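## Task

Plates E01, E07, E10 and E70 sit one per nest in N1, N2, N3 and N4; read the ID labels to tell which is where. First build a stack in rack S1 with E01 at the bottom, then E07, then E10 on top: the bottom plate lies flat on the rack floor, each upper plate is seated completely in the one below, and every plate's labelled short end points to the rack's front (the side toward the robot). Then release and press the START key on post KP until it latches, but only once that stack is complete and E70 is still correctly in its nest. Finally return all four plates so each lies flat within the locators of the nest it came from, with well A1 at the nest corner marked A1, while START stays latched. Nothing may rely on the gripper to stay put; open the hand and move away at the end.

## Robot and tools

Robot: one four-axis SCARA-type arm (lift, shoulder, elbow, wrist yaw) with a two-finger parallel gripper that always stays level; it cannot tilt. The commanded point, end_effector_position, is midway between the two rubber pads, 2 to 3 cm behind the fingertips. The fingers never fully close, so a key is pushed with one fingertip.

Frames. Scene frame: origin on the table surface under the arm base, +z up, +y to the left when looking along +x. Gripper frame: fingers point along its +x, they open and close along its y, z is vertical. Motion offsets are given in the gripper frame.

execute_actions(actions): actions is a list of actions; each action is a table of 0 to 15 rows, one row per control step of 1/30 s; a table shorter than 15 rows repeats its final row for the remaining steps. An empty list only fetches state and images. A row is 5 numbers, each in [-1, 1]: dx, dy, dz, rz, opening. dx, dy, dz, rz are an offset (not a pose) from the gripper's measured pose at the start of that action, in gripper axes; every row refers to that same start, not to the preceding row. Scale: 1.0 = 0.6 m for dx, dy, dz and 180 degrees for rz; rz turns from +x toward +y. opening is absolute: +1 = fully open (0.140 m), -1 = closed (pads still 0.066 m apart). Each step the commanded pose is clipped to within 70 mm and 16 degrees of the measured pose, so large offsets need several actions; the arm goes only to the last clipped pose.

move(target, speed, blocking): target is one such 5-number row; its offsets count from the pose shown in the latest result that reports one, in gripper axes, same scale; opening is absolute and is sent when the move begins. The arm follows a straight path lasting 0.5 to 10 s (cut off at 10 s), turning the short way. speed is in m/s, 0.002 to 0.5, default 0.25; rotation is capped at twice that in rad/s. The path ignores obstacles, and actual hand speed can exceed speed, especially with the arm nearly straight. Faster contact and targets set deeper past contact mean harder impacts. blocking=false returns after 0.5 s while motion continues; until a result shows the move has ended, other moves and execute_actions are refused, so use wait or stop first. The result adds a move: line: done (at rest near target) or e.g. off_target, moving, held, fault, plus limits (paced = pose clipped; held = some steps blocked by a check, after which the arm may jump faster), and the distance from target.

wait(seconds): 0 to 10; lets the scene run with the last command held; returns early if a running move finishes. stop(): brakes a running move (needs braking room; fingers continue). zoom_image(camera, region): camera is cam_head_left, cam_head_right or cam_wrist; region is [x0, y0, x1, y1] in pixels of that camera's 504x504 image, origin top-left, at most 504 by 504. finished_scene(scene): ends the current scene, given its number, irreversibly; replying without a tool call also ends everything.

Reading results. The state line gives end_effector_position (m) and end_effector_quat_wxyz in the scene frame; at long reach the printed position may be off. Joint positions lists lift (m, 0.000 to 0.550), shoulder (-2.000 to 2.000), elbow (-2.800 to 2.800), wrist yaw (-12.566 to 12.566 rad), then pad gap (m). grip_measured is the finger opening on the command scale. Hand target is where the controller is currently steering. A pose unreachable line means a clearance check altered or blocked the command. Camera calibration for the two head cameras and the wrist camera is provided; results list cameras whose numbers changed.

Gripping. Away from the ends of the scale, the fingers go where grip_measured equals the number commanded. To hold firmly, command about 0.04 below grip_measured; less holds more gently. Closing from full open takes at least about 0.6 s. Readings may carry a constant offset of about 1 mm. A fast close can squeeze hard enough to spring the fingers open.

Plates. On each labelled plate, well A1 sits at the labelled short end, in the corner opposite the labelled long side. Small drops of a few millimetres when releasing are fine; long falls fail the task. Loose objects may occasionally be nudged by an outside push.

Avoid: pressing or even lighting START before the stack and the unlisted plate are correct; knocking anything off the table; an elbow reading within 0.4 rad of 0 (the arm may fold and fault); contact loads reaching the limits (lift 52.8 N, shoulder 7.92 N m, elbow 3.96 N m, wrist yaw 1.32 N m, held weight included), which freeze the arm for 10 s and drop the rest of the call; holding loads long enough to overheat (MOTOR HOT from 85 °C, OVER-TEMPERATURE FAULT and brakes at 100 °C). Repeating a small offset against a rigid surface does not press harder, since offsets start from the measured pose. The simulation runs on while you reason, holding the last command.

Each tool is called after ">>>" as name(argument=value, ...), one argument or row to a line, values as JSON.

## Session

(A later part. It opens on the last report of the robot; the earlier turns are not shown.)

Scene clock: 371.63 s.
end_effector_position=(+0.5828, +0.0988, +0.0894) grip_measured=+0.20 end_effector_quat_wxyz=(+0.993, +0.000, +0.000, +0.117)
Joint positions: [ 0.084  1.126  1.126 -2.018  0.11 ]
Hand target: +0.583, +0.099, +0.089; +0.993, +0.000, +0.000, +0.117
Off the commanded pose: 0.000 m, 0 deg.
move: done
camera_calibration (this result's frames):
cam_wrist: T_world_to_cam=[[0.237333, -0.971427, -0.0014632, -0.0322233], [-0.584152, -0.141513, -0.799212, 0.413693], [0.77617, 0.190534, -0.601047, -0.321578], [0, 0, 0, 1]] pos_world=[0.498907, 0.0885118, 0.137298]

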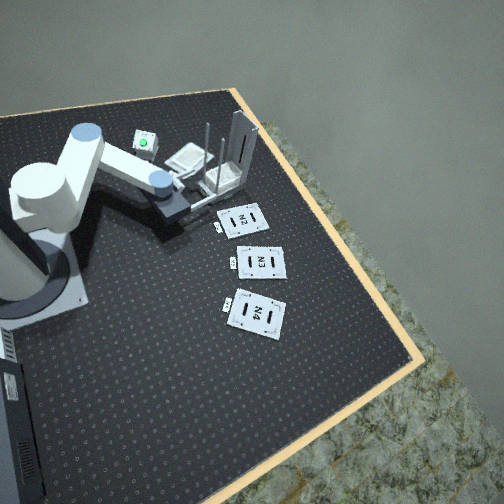

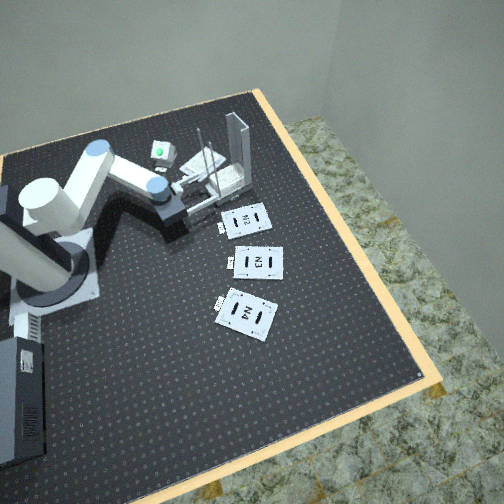

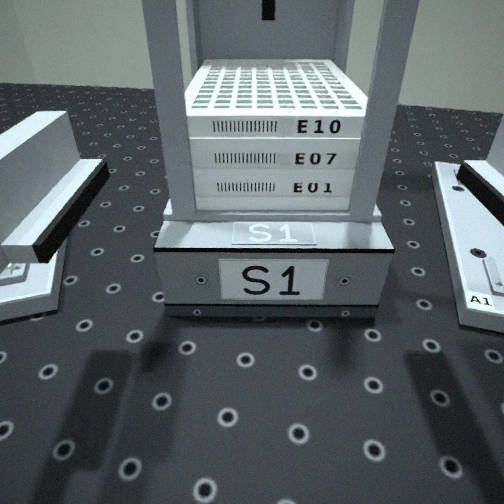

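>>> move(
  target=[0.1754, 0.0004, 0.0003, 0, 0.2],
  speed=0.2,
)

>>> execute_actions(
  actions=[
    [[0,0,0,0,-0.1],[0,0,0,0,-0.2],[0,0,0,0,-0.3],[0,0,0,0,-0.4],[0,0,0,0,-0.45],[0,0,0,0,-0.47],[0,0,0,0,-0.48],[0,0,0,0,-0.49],[0,0,0,0,-0.5],[0,0,0,0,-0.5],[0,0,0,0,-0.5],[0,0,0,0,-0.5],[0,0,0,0,-0.5],[0,0,0,0,-0.51],[0,0,0,0,-0.52]],
    [[0,0,0,0,-0.53],[0,0,0,0,-0.54],[0,0,0,0,-0.55],[0,0,0,0,-0.56],[0,0,0,0,-0.57],[0,0,0,0,-0.59],[0,0,0,0,-0.61]],
  ],
)

Scene clock: 376.57 s.
end_effector_position=(+0.6852, +0.1235, +0.0895) grip_measured=+0.20 end_effector_quat_wxyz=(+0.993, +0.000, +0.000, +0.117)
Joint positions: [ 0.085  0.909  1.661 -2.335  0.11 ]
Hand target: +0.685, +0.123, +0.090; +0.993, +0.000, +0.000, +0.117
Off the commanded pose: 0.000 m, 0 deg.
move: done
camera_calibration (this result's frames):
cam_wrist: T_world_to_cam=[[0.237602, -0.971362, -0.0014632, -0.0326989], [-0.584113, -0.141674, -0.799212, 0.477074], [0.776117, 0.190749, -0.601047, -0.40565], [0, 0, 0, 1]] pos_world=[0.601266, 0.113204, 0.13742]

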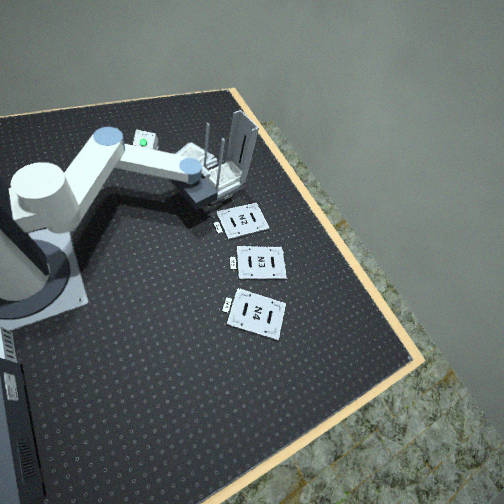

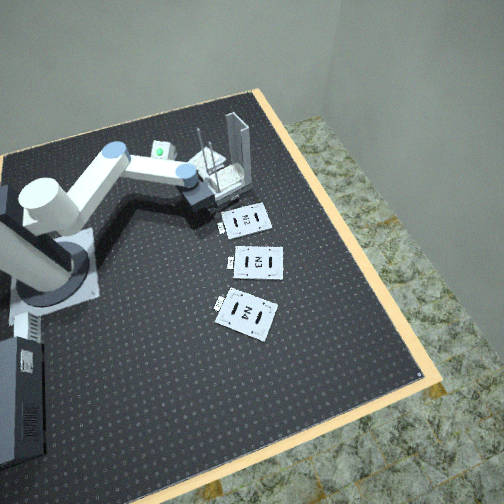

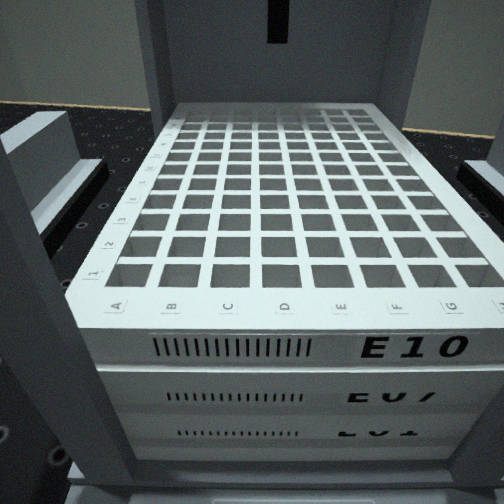

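Scene clock: 377.57 s.
end_effector_position=(+0.6852, +0.1235, +0.0895) grip_measured=-0.56 end_effector_quat_wxyz=(+0.993, +0.000, +0.000, +0.117)
Joint positions: [ 0.085  0.909  1.661 -2.335  0.082]
Hand target: +0.685, +0.123, +0.090; +0.993, +0.000, +0.000, +0.117
Off the commanded pose: 0.000 m, 0 deg.
camera_calibration (this result's frames):
cam_wrist: T_world_to_cam=[[0.237582, -0.971366, -0.0014632, -0.0326949], [-0.584116, -0.141662, -0.799212, 0.477074], [0.776121, 0.190733, -0.601047, -0.405651], [0, 0, 0, 1]] pos_world=[0.601268, 0.113196, 0.13742]

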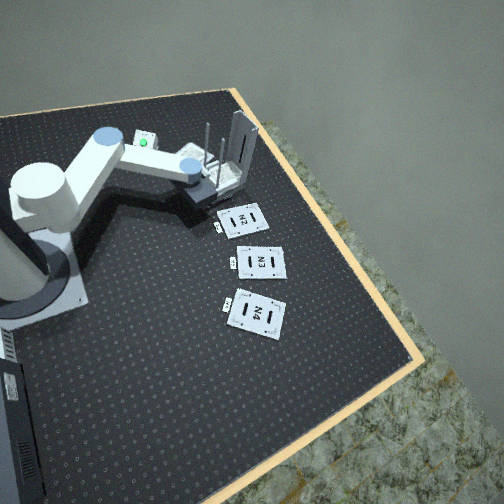

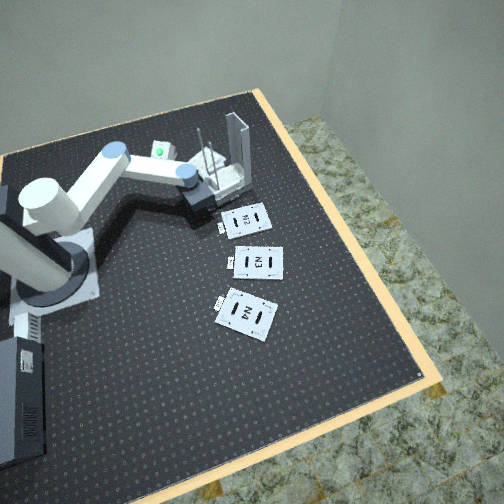

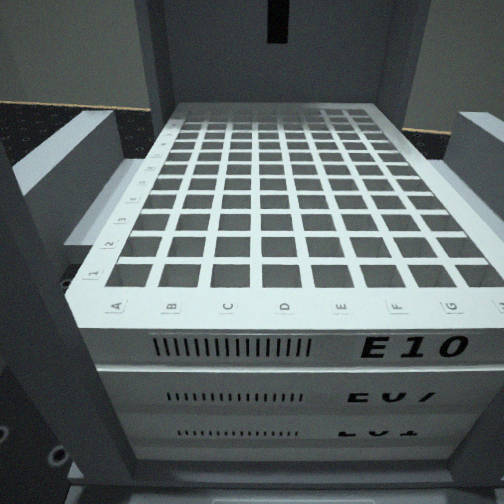

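>>> move(
  target=[0, 0, 0.4092, 0, -0.61],
  speed=0.25,
)

>>> move(
  target=[-0.0563, -0.2667, 0, -0.09465, -0.61],
  speed=0.3,
)

>>> move(
  target=[0, 0, -0.4867, 0, -0.61],
  speed=0.3,
)

Scene clock: 382.63 s.
end_effector_position=(+0.6852, +0.1235, +0.3351) grip_measured=-0.56 end_effector_quat_wxyz=(+0.993, +0.000, +0.000, +0.117)
Joint positions: [ 0.33   0.909  1.661 -2.335  0.082]
Hand target: +0.685, +0.123, +0.335; +0.993, +0.000, +0.000, +0.117
Off the commanded pose: 0.000 m, 0 deg.
move: done
camera_calibration (this result's frames):
cam_wrist: T_world_to_cam=[[0.237636, -0.971353, -0.0014632, -0.0323562], [-0.584108, -0.141695, -0.799212, 0.673337], [0.77611, 0.190776, -0.601047, -0.258058], [0, 0, 0, 1]] pos_world=[0.601273, 0.11321, 0.382987]

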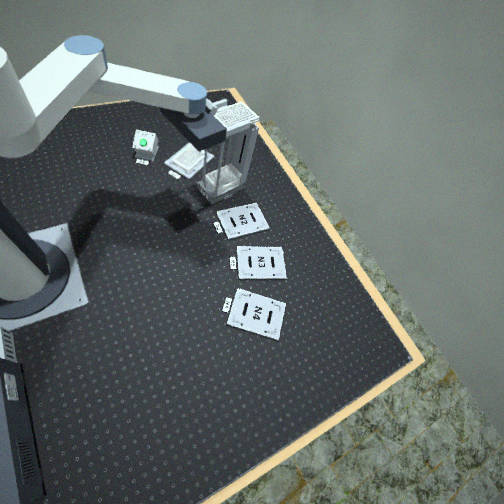

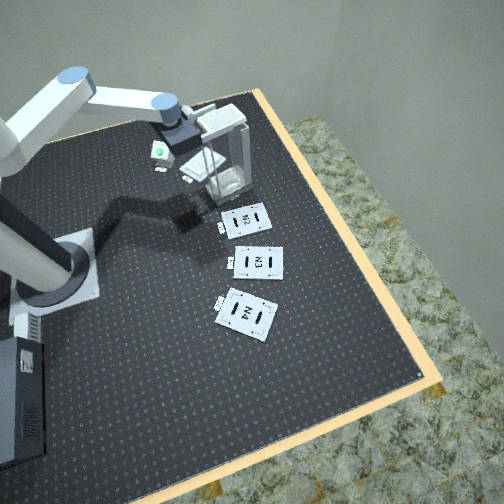

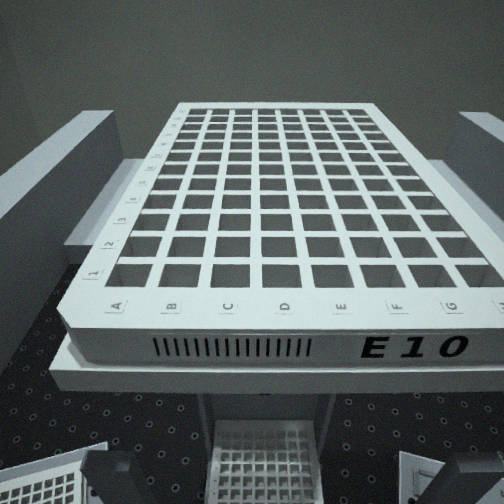

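Scene clock: 383.57 s.
end_effector_position=(+0.6895, -0.0401, +0.3351) grip_measured=-0.56 end_effector_quat_wxyz=(+1.000, +0.000, +0.000, -0.032)
Joint positions: [ 0.33   0.608  1.611 -2.283  0.082]
Hand target: +0.690, -0.040, +0.335; +1.000, +0.000, +0.000, -0.031
Off the commanded pose: 0.000 m, 0 deg.
move: done
camera_calibration (this result's frames):
cam_wrist: T_world_to_cam=[[-0.0577679, -0.998329, -0.0014632, 0.0102939], [-0.599976, 0.0358888, -0.799212, 0.670757], [0.797929, -0.0452909, -0.601047, -0.254731], [0, 0, 0, 1]] pos_world=[0.606291, -0.025333, 0.382987]

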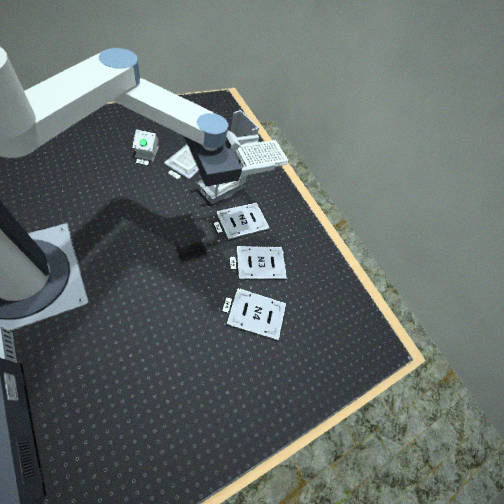

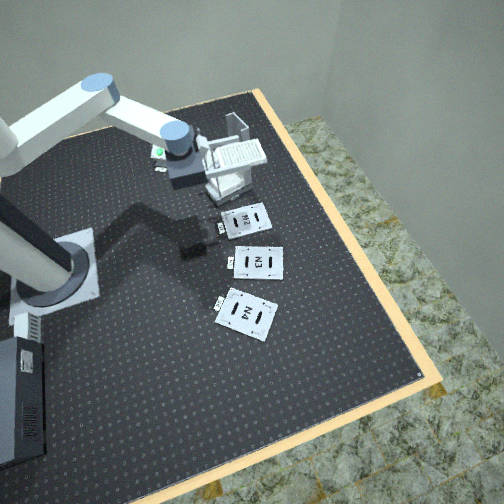

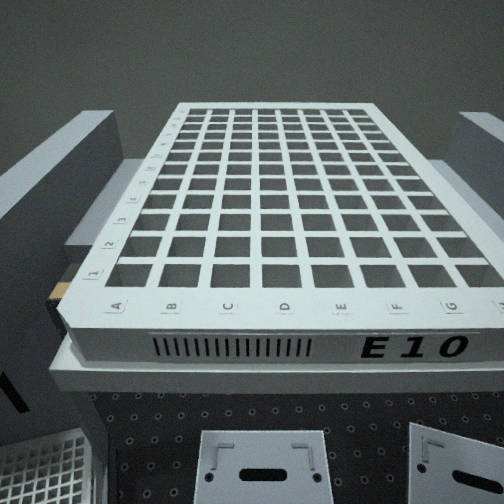

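Scene clock: 385.00 s.
end_effector_position=(+0.6895, -0.0401, +0.0430) grip_measured=-0.56 end_effector_quat_wxyz=(+0.999, +0.000, +0.000, -0.032)
Joint positions: [ 0.038  0.608  1.611 -2.283  0.082]
Hand target: +0.690, -0.040, +0.043; +1.000, +0.000, +0.000, -0.032
Off the commanded pose: 0.000 m, 0 deg.
move: done
camera_calibration (this result's frames):
cam_wrist: T_world_to_cam=[[-0.0578116, -0.998326, -0.0014632, 0.00988698], [-0.599975, 0.035915, -0.799212, 0.437308], [0.797927, -0.0453259, -0.601047, -0.430285], [0, 0, 0, 1]] pos_world=[0.606281, -0.0253385, 0.0908946]

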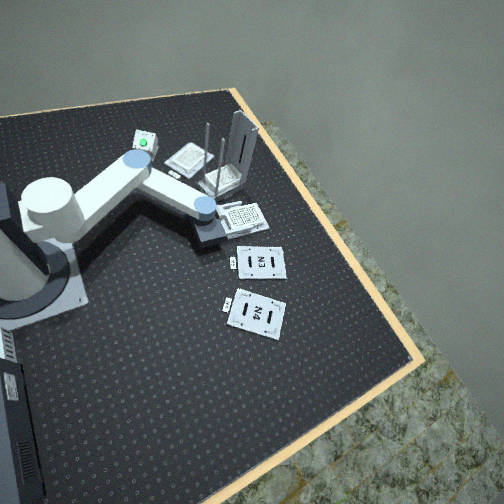

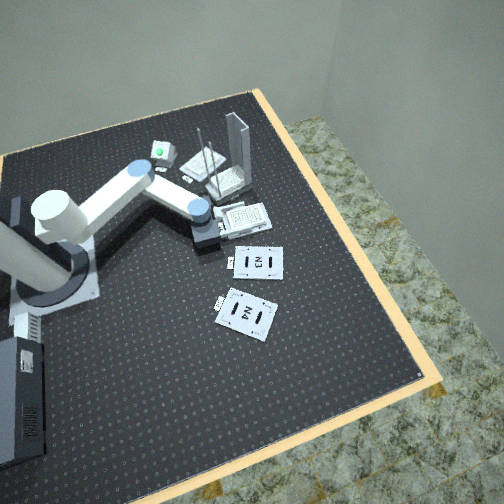

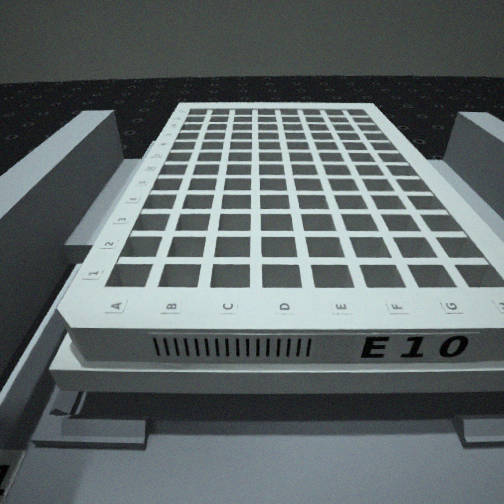

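>>> move(
  target=[0, 0, -0.015, 0, -0.61],
  speed=0.015,
)

Scene clock: 387.40 s.
end_effector_position=(+0.6895, -0.0401, +0.0340) grip_measured=-0.56 end_effector_quat_wxyz=(+0.999, +0.000, +0.000, -0.032)
Joint positions: [ 0.029  0.608  1.611 -2.283  0.082]
Hand target: +0.690, -0.040, +0.034; +0.999, +0.000, +0.000, -0.032
Off the commanded pose: 0.000 m, 0 deg.
move: done
camera_calibration (this result's frames):
cam_wrist: T_world_to_cam=[[-0.0578121, -0.998326, -0.0014632, 0.00987396], [-0.599975, 0.0359153, -0.799212, 0.430088], [0.797927, -0.0453262, -0.601047, -0.435714], [0, 0, 0, 1]] pos_world=[0.606281, -0.0253386, 0.0818615]

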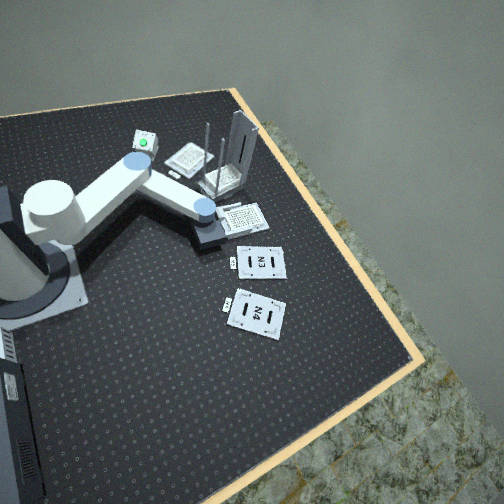

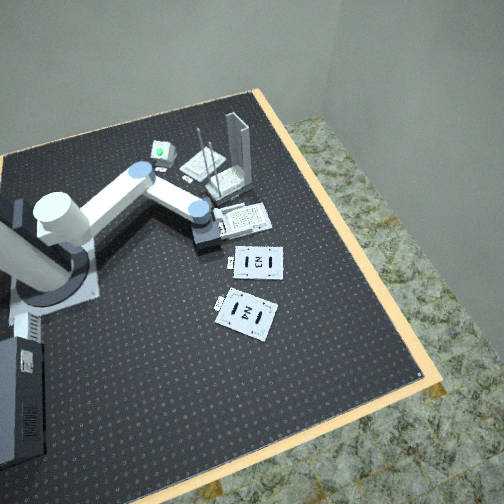

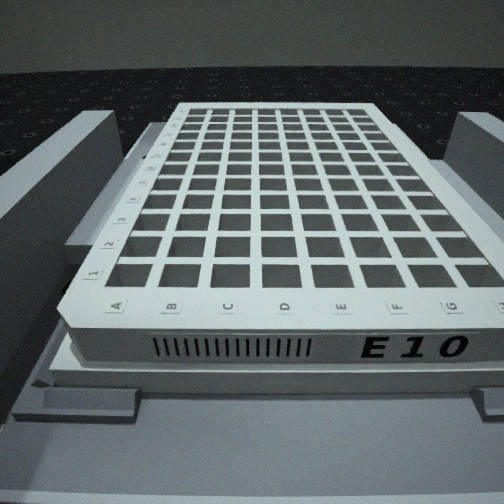

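>>> execute_actions(
  actions=[
    [[0,0,0,0,0.2]],
  ],
)

>>> move(
  target=[-0.1667, 0, 0.0712, 0, 0.2],
  speed=0.25,
)

>>> move(
  target=[-0.0252, 0.22, 0, 0.0948, 0.2],
  speed=0.3,
)

Scene clock: 391.67 s.
end_effector_position=(+0.6895, -0.0401, +0.0340) grip_measured=+0.20 end_effector_quat_wxyz=(+0.999, +0.000, +0.000, -0.032)
Joint positions: [ 0.029  0.608  1.611 -2.283  0.11 ]
Hand target: +0.690, -0.040, +0.034; +0.999, +0.000, +0.000, -0.032
Off the commanded pose: 0.000 m, 0 deg.
camera_calibration (this result's frames):
cam_wrist: T_world_to_cam=[[-0.0578078, -0.998327, -0.0014632, 0.00987156], [-0.599975, 0.0359127, -0.799212, 0.430088], [0.797927, -0.0453228, -0.601047, -0.435714], [0, 0, 0, 1]] pos_world=[0.606281, -0.0253384, 0.0818615]

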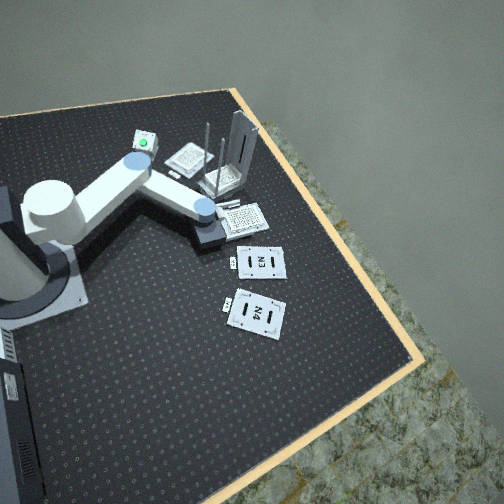

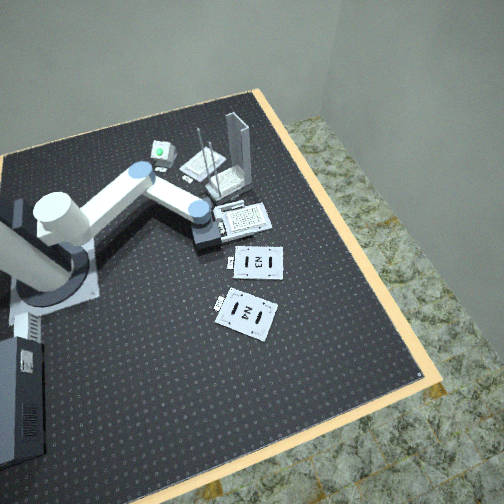

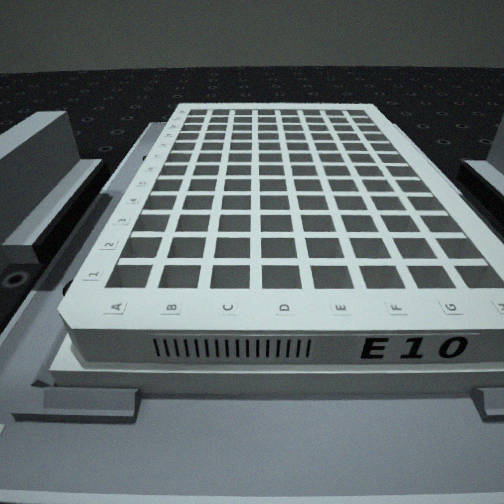

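Scene clock: 392.50 s.
end_effector_position=(+0.5896, -0.0339, +0.0767) grip_measured=+0.20 end_effector_quat_wxyz=(+0.999, +0.000, +0.000, -0.032)
Joint positions: [ 0.072  0.802  1.11  -1.975  0.11 ]
Hand target: +0.590, -0.034, +0.077; +0.999, +0.000, +0.000, -0.032
Off the commanded pose: 0.000 m, 0 deg.
move: done
camera_calibration (this result's frames):
cam_wrist: T_world_to_cam=[[-0.0581409, -0.998307, -0.0014632, 0.0106099], [-0.599963, 0.0361129, -0.799212, 0.404116], [0.797912, -0.045589, -0.601047, -0.330007], [0, 0, 0, 1]] pos_world=[0.506388, -0.0190466, 0.12464]

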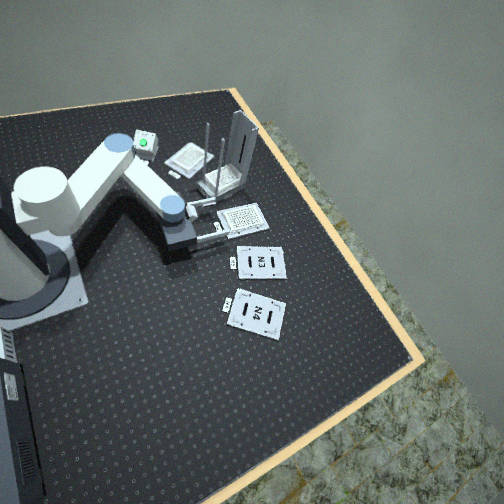

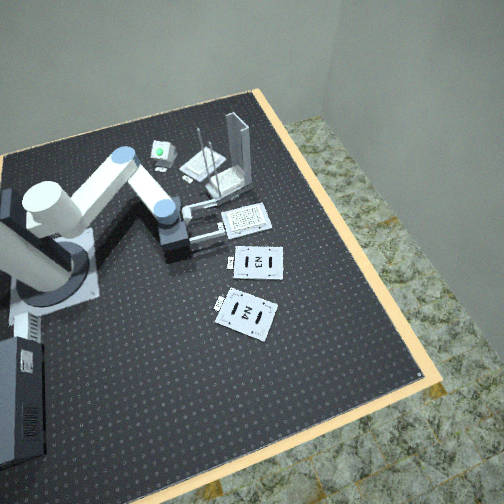

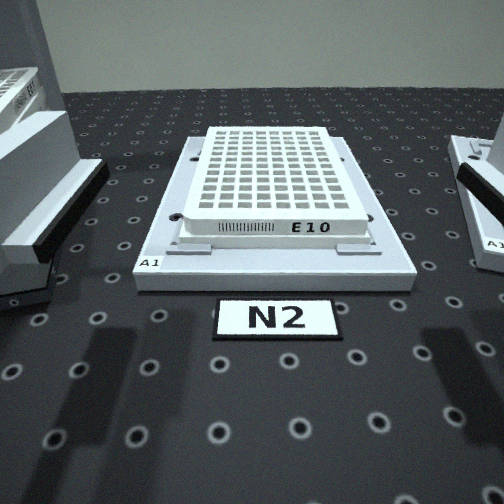

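Scene clock: 393.40 s.
end_effector_position=(+0.5829, +0.0990, +0.0767) grip_measured=+0.20 end_effector_quat_wxyz=(+0.993, +0.000, +0.000, +0.117)
Joint positions: [ 0.072  1.126  1.126 -2.018  0.11 ]
Hand target: +0.583, +0.099, +0.077; +0.993, +0.000, +0.000, +0.117
Off the commanded pose: 0.000 m, 0 deg.
move: done
camera_calibration (this result's frames):
cam_wrist: T_world_to_cam=[[0.238024, -0.971258, -0.0014632, -0.0324923], [-0.584051, -0.141928, -0.799212, 0.403614], [0.776034, 0.191087, -0.601047, -0.329234], [0, 0, 0, 1]] pos_world=[0.498962, 0.0886381, 0.124641]

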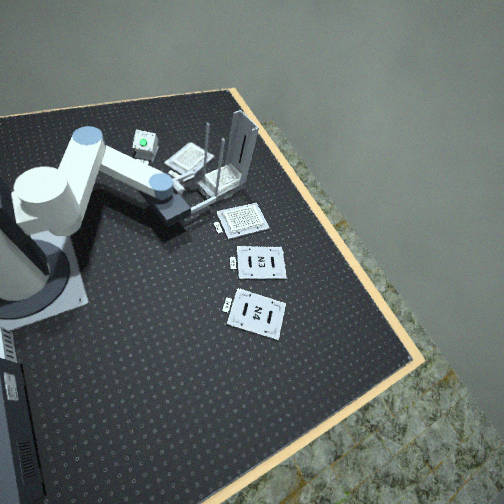

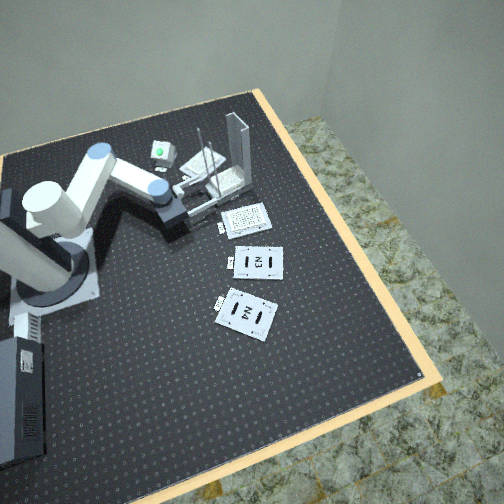

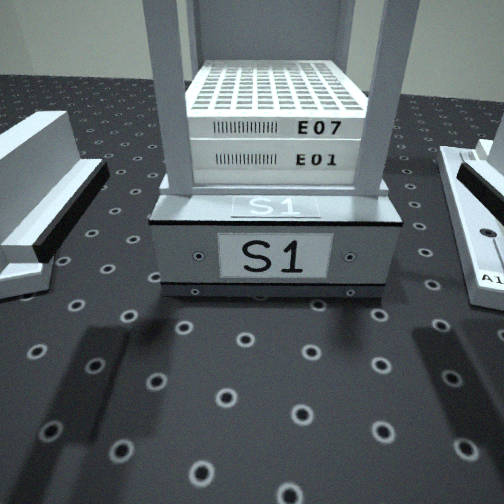

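>>> move(
  target=[0.1751, -0.0002, 0, 0, 0.2],
  speed=0.2,
)

>>> execute_actions(
  actions=[
    [[0,0,0,0,-0.1],[0,0,0,0,-0.2],[0,0,0,0,-0.3],[0,0,0,0,-0.4],[0,0,0,0,-0.45],[0,0,0,0,-0.47],[0,0,0,0,-0.48],[0,0,0,0,-0.49],[0,0,0,0,-0.5],[0,0,0,0,-0.5],[0,0,0,0,-0.5],[0,0,0,0,-0.5],[0,0,0,0,-0.5],[0,0,0,0,-0.51],[0,0,0,0,-0.52]],
    [[0,0,0,0,-0.53],[0,0,0,0,-0.54],[0,0,0,0,-0.55],[0,0,0,0,-0.56],[0,0,0,0,-0.57],[0,0,0,0,-0.59],[0,0,0,0,-0.61]],
  ],
)

Scene clock: 404.60 s.
end_effector_position=(+0.6851, +0.1234, +0.0767) grip_measured=+0.20 end_effector_quat_wxyz=(+0.993, +0.000, +0.000, +0.117)
Joint positions: [ 0.072  0.908  1.661 -2.334  0.11 ]
Hand target: +0.685, +0.123, +0.077; +0.993, +0.000, +0.000, +0.117
Off the commanded pose: 0.000 m, 0 deg.
move: done
camera_calibration (this result's frames):
cam_wrist: T_world_to_cam=[[0.238292, -0.971192, -0.0014632, -0.0333269], [-0.584012, -0.142089, -0.799212, 0.46679], [0.775981, 0.1913, -0.601047, -0.413232], [0, 0, 0, 1]] pos_world=[0.601213, 0.113011, 0.124643]

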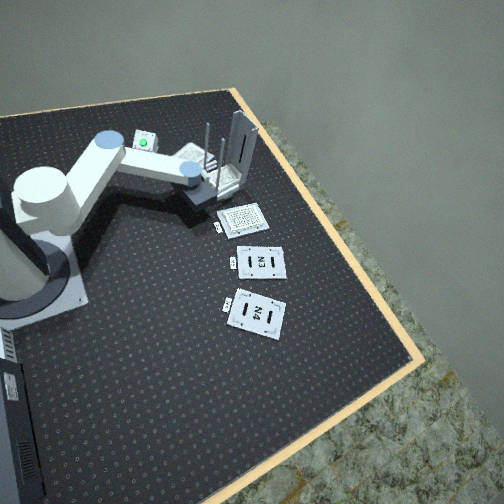

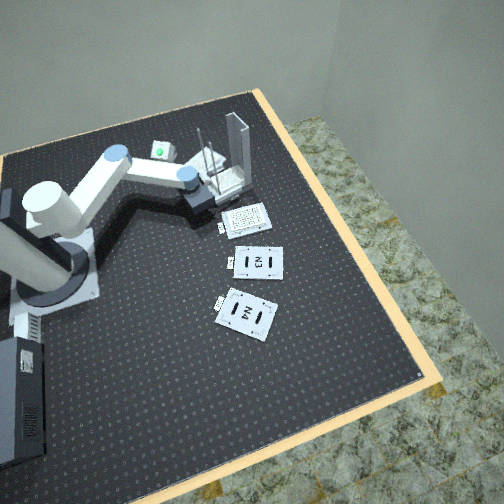

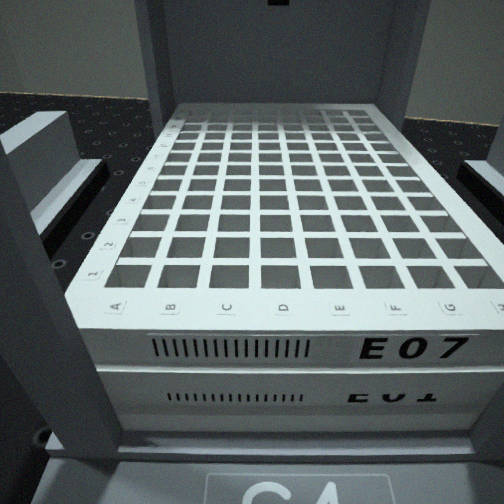

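Scene clock: 405.60 s.
end_effector_position=(+0.6851, +0.1233, +0.0767) grip_measured=-0.56 end_effector_quat_wxyz=(+0.993, +0.000, +0.000, +0.117)
Joint positions: [ 0.072  0.908  1.661 -2.334  0.082]
Hand target: +0.685, +0.123, +0.077; +0.993, +0.000, +0.000, +0.117
Off the commanded pose: 0.000 m, 0 deg.
camera_calibration (this result's frames):
cam_wrist: T_world_to_cam=[[0.238275, -0.971197, -0.0014632, -0.0333241], [-0.584015, -0.142079, -0.799212, 0.46679], [0.775984, 0.191287, -0.601047, -0.413233], [0, 0, 0, 1]] pos_world=[0.601215, 0.113003, 0.124643]

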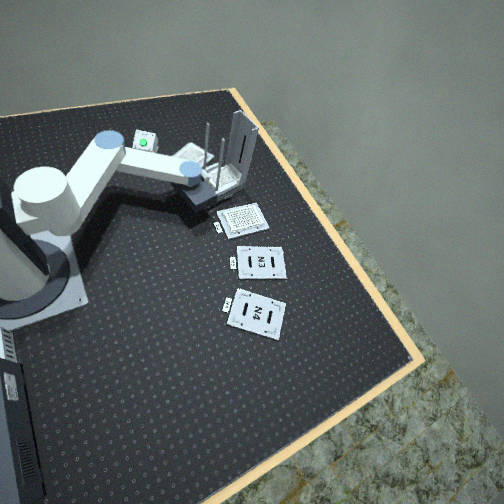

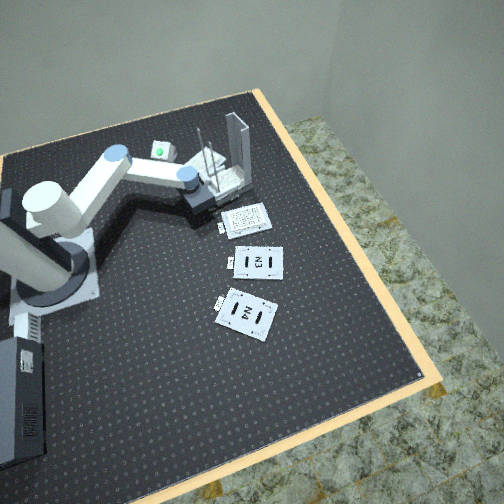

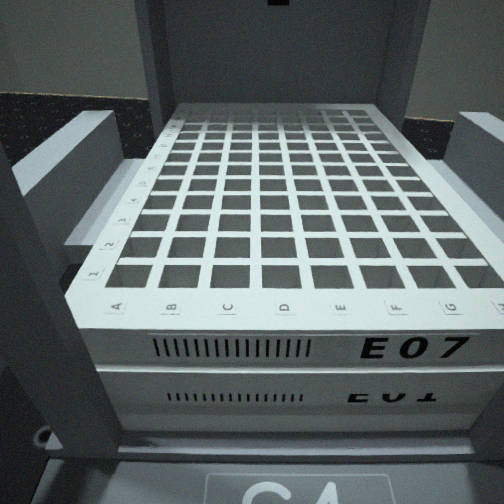

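>>> move(
  target=[0, 0, 0.4305, 0, -0.61],
  speed=0.25,
)

>>> move(
  target=[-0.1015, -0.2101, 0, -0.0853, -0.61],
  speed=0.3,
)

Scene clock: 415.73 s.
end_effector_position=(+0.6851, +0.1234, +0.3351) grip_measured=-0.56 end_effector_quat_wxyz=(+0.993, +0.000, +0.000, +0.117)
Joint positions: [ 0.33   0.908  1.661 -2.334  0.082]
Hand target: +0.685, +0.123, +0.335; +0.993, +0.000, +0.000, +0.117
Off the commanded pose: 0.000 m, 0 deg.
move: done
camera_calibration (this result's frames):
cam_wrist: T_world_to_cam=[[0.238327, -0.971184, -0.0014632, -0.0329661], [-0.584007, -0.14211, -0.799212, 0.673268], [0.775974, 0.191329, -0.601047, -0.257959], [0, 0, 0, 1]] pos_world=[0.60122, 0.113017, 0.38299]

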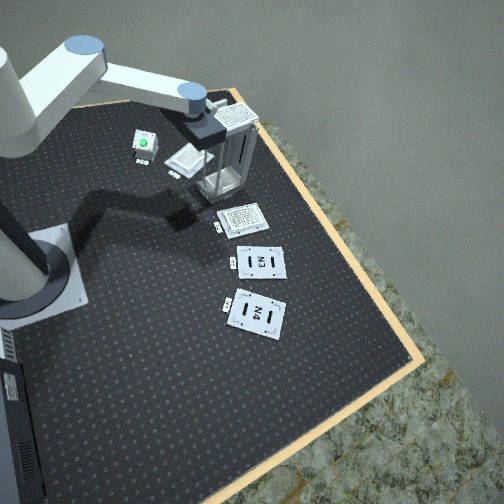

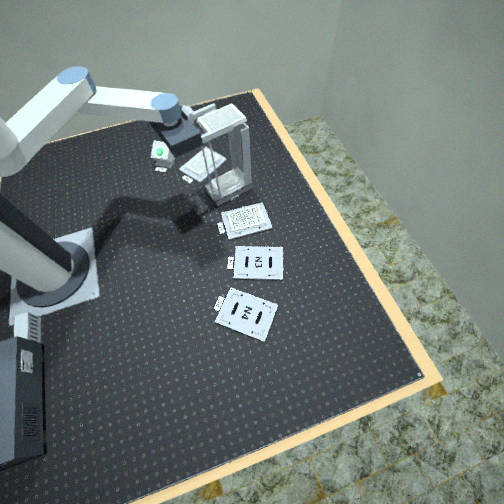

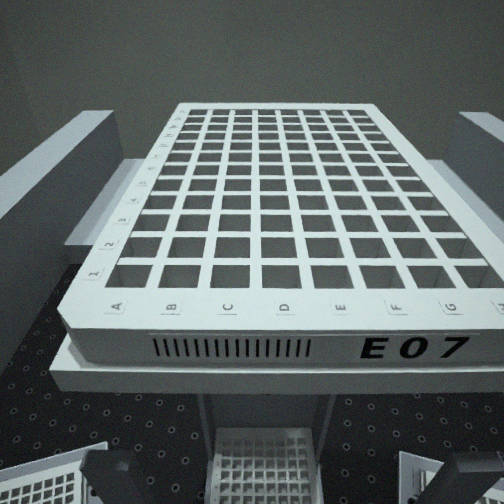

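Scene clock: 416.57 s.
end_effector_position=(+0.6553, -0.0136, +0.3351) grip_measured=-0.56 end_effector_quat_wxyz=(+1.000, +0.000, +0.000, -0.017)
Joint positions: [ 0.33   0.745  1.421 -2.199  0.082]
Hand target: +0.655, -0.013, +0.335; +1.000, +0.000, +0.000, -0.016
Off the commanded pose: 0.000 m, 0 deg.
move: done
camera_calibration (this result's frames):
cam_wrist: T_world_to_cam=[[-0.028035, -0.999606, -0.0014632, 0.0152832], [-0.600779, 0.0180193, -0.799212, 0.649535], [0.798924, -0.0215268, -0.601047, -0.226524], [0, 0, 0, 1]] pos_world=[0.571631, -0.00130333, 0.382987]

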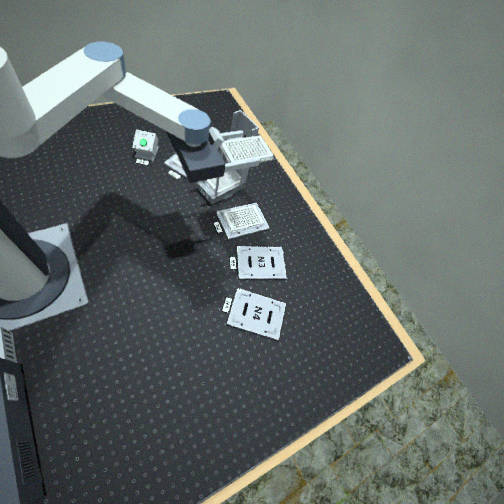

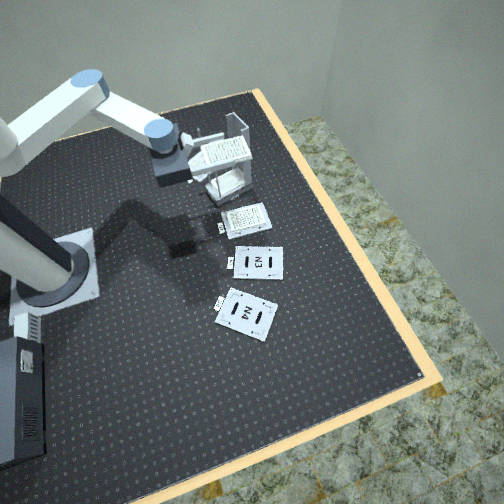

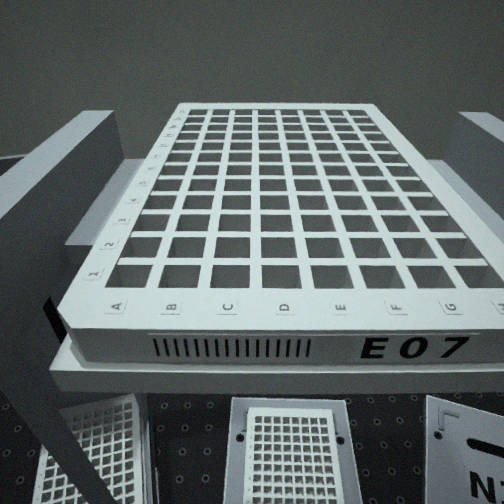

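>>> move(
  target=[-0.1086, -0.5903, -0.4868, -0.2191, -0.61],
  speed=0.35,
)

Scene clock: 421.87 s.
end_effector_position=(+0.5784, -0.3654, +0.0429) grip_measured=-0.56 end_effector_quat_wxyz=(+0.936, +0.000, +0.000, -0.353)
Joint positions: [ 0.038 -0.121  1.777 -2.378  0.082]
Hand target: +0.578, -0.365, +0.043; +0.936, +0.000, +0.000, -0.353
Off the commanded pose: 0.000 m, 0 deg.
move: done
camera_calibration (this result's frames):
cam_wrist: T_world_to_cam=[[-0.656624, -0.754217, -0.0014632, 0.114291], [-0.452553, 0.395545, -0.799212, 0.428434], [0.603358, -0.52412, -0.601047, -0.418837], [0, 0, 0, 1]] pos_world=[0.521644, -0.302786, 0.0908359]

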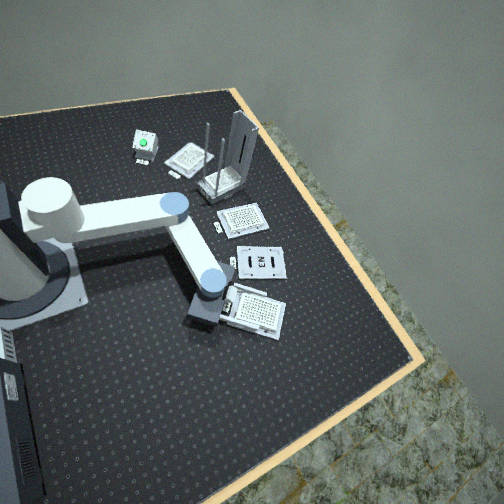

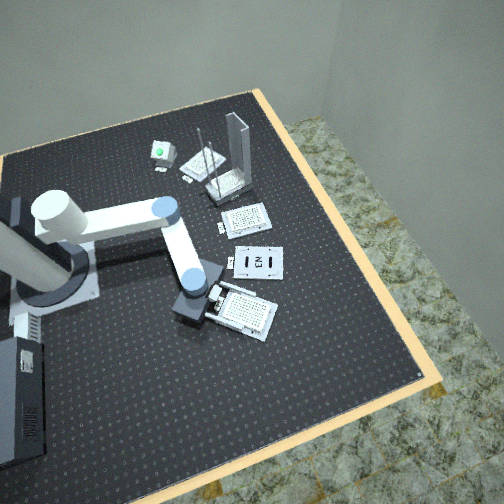

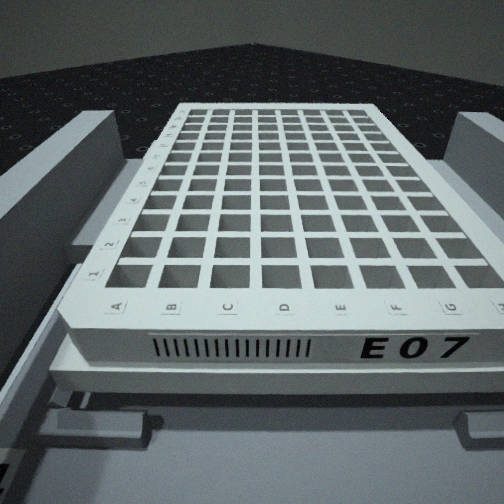

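>>> move(
  target=[0.0001, 0, -0.0148, 0, -0.61],
  speed=0.015,
)

Scene clock: 424.20 s.
end_effector_position=(+0.5785, -0.3654, +0.0340) grip_measured=-0.56 end_effector_quat_wxyz=(+0.936, +0.000, +0.000, -0.353)
Joint positions: [ 0.029 -0.121  1.777 -2.378  0.082]
Hand target: +0.578, -0.365, +0.034; +0.936, +0.000, +0.000, -0.353
Off the commanded pose: 0.000 m, 0 deg.
move: done
camera_calibration (this result's frames):
cam_wrist: T_world_to_cam=[[-0.656491, -0.754332, -0.0014632, 0.114214], [-0.452623, 0.395465, -0.799212, 0.421337], [0.60345, -0.524013, -0.601047, -0.424236], [0, 0, 0, 1]] pos_world=[0.521692, -0.302774, 0.0819194]

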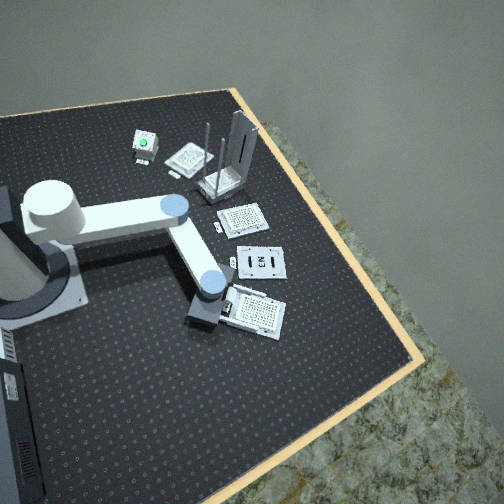

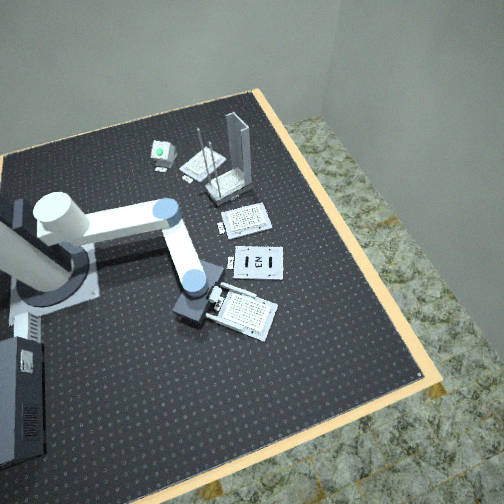

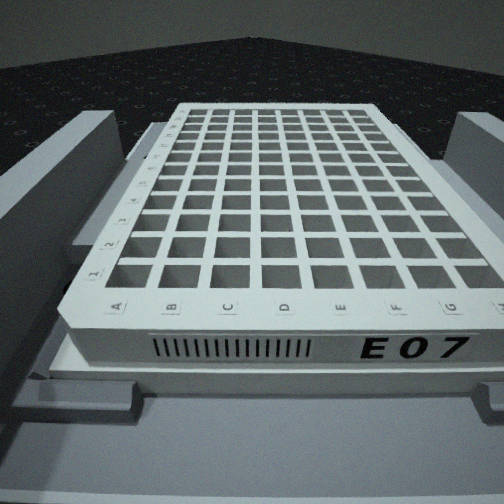

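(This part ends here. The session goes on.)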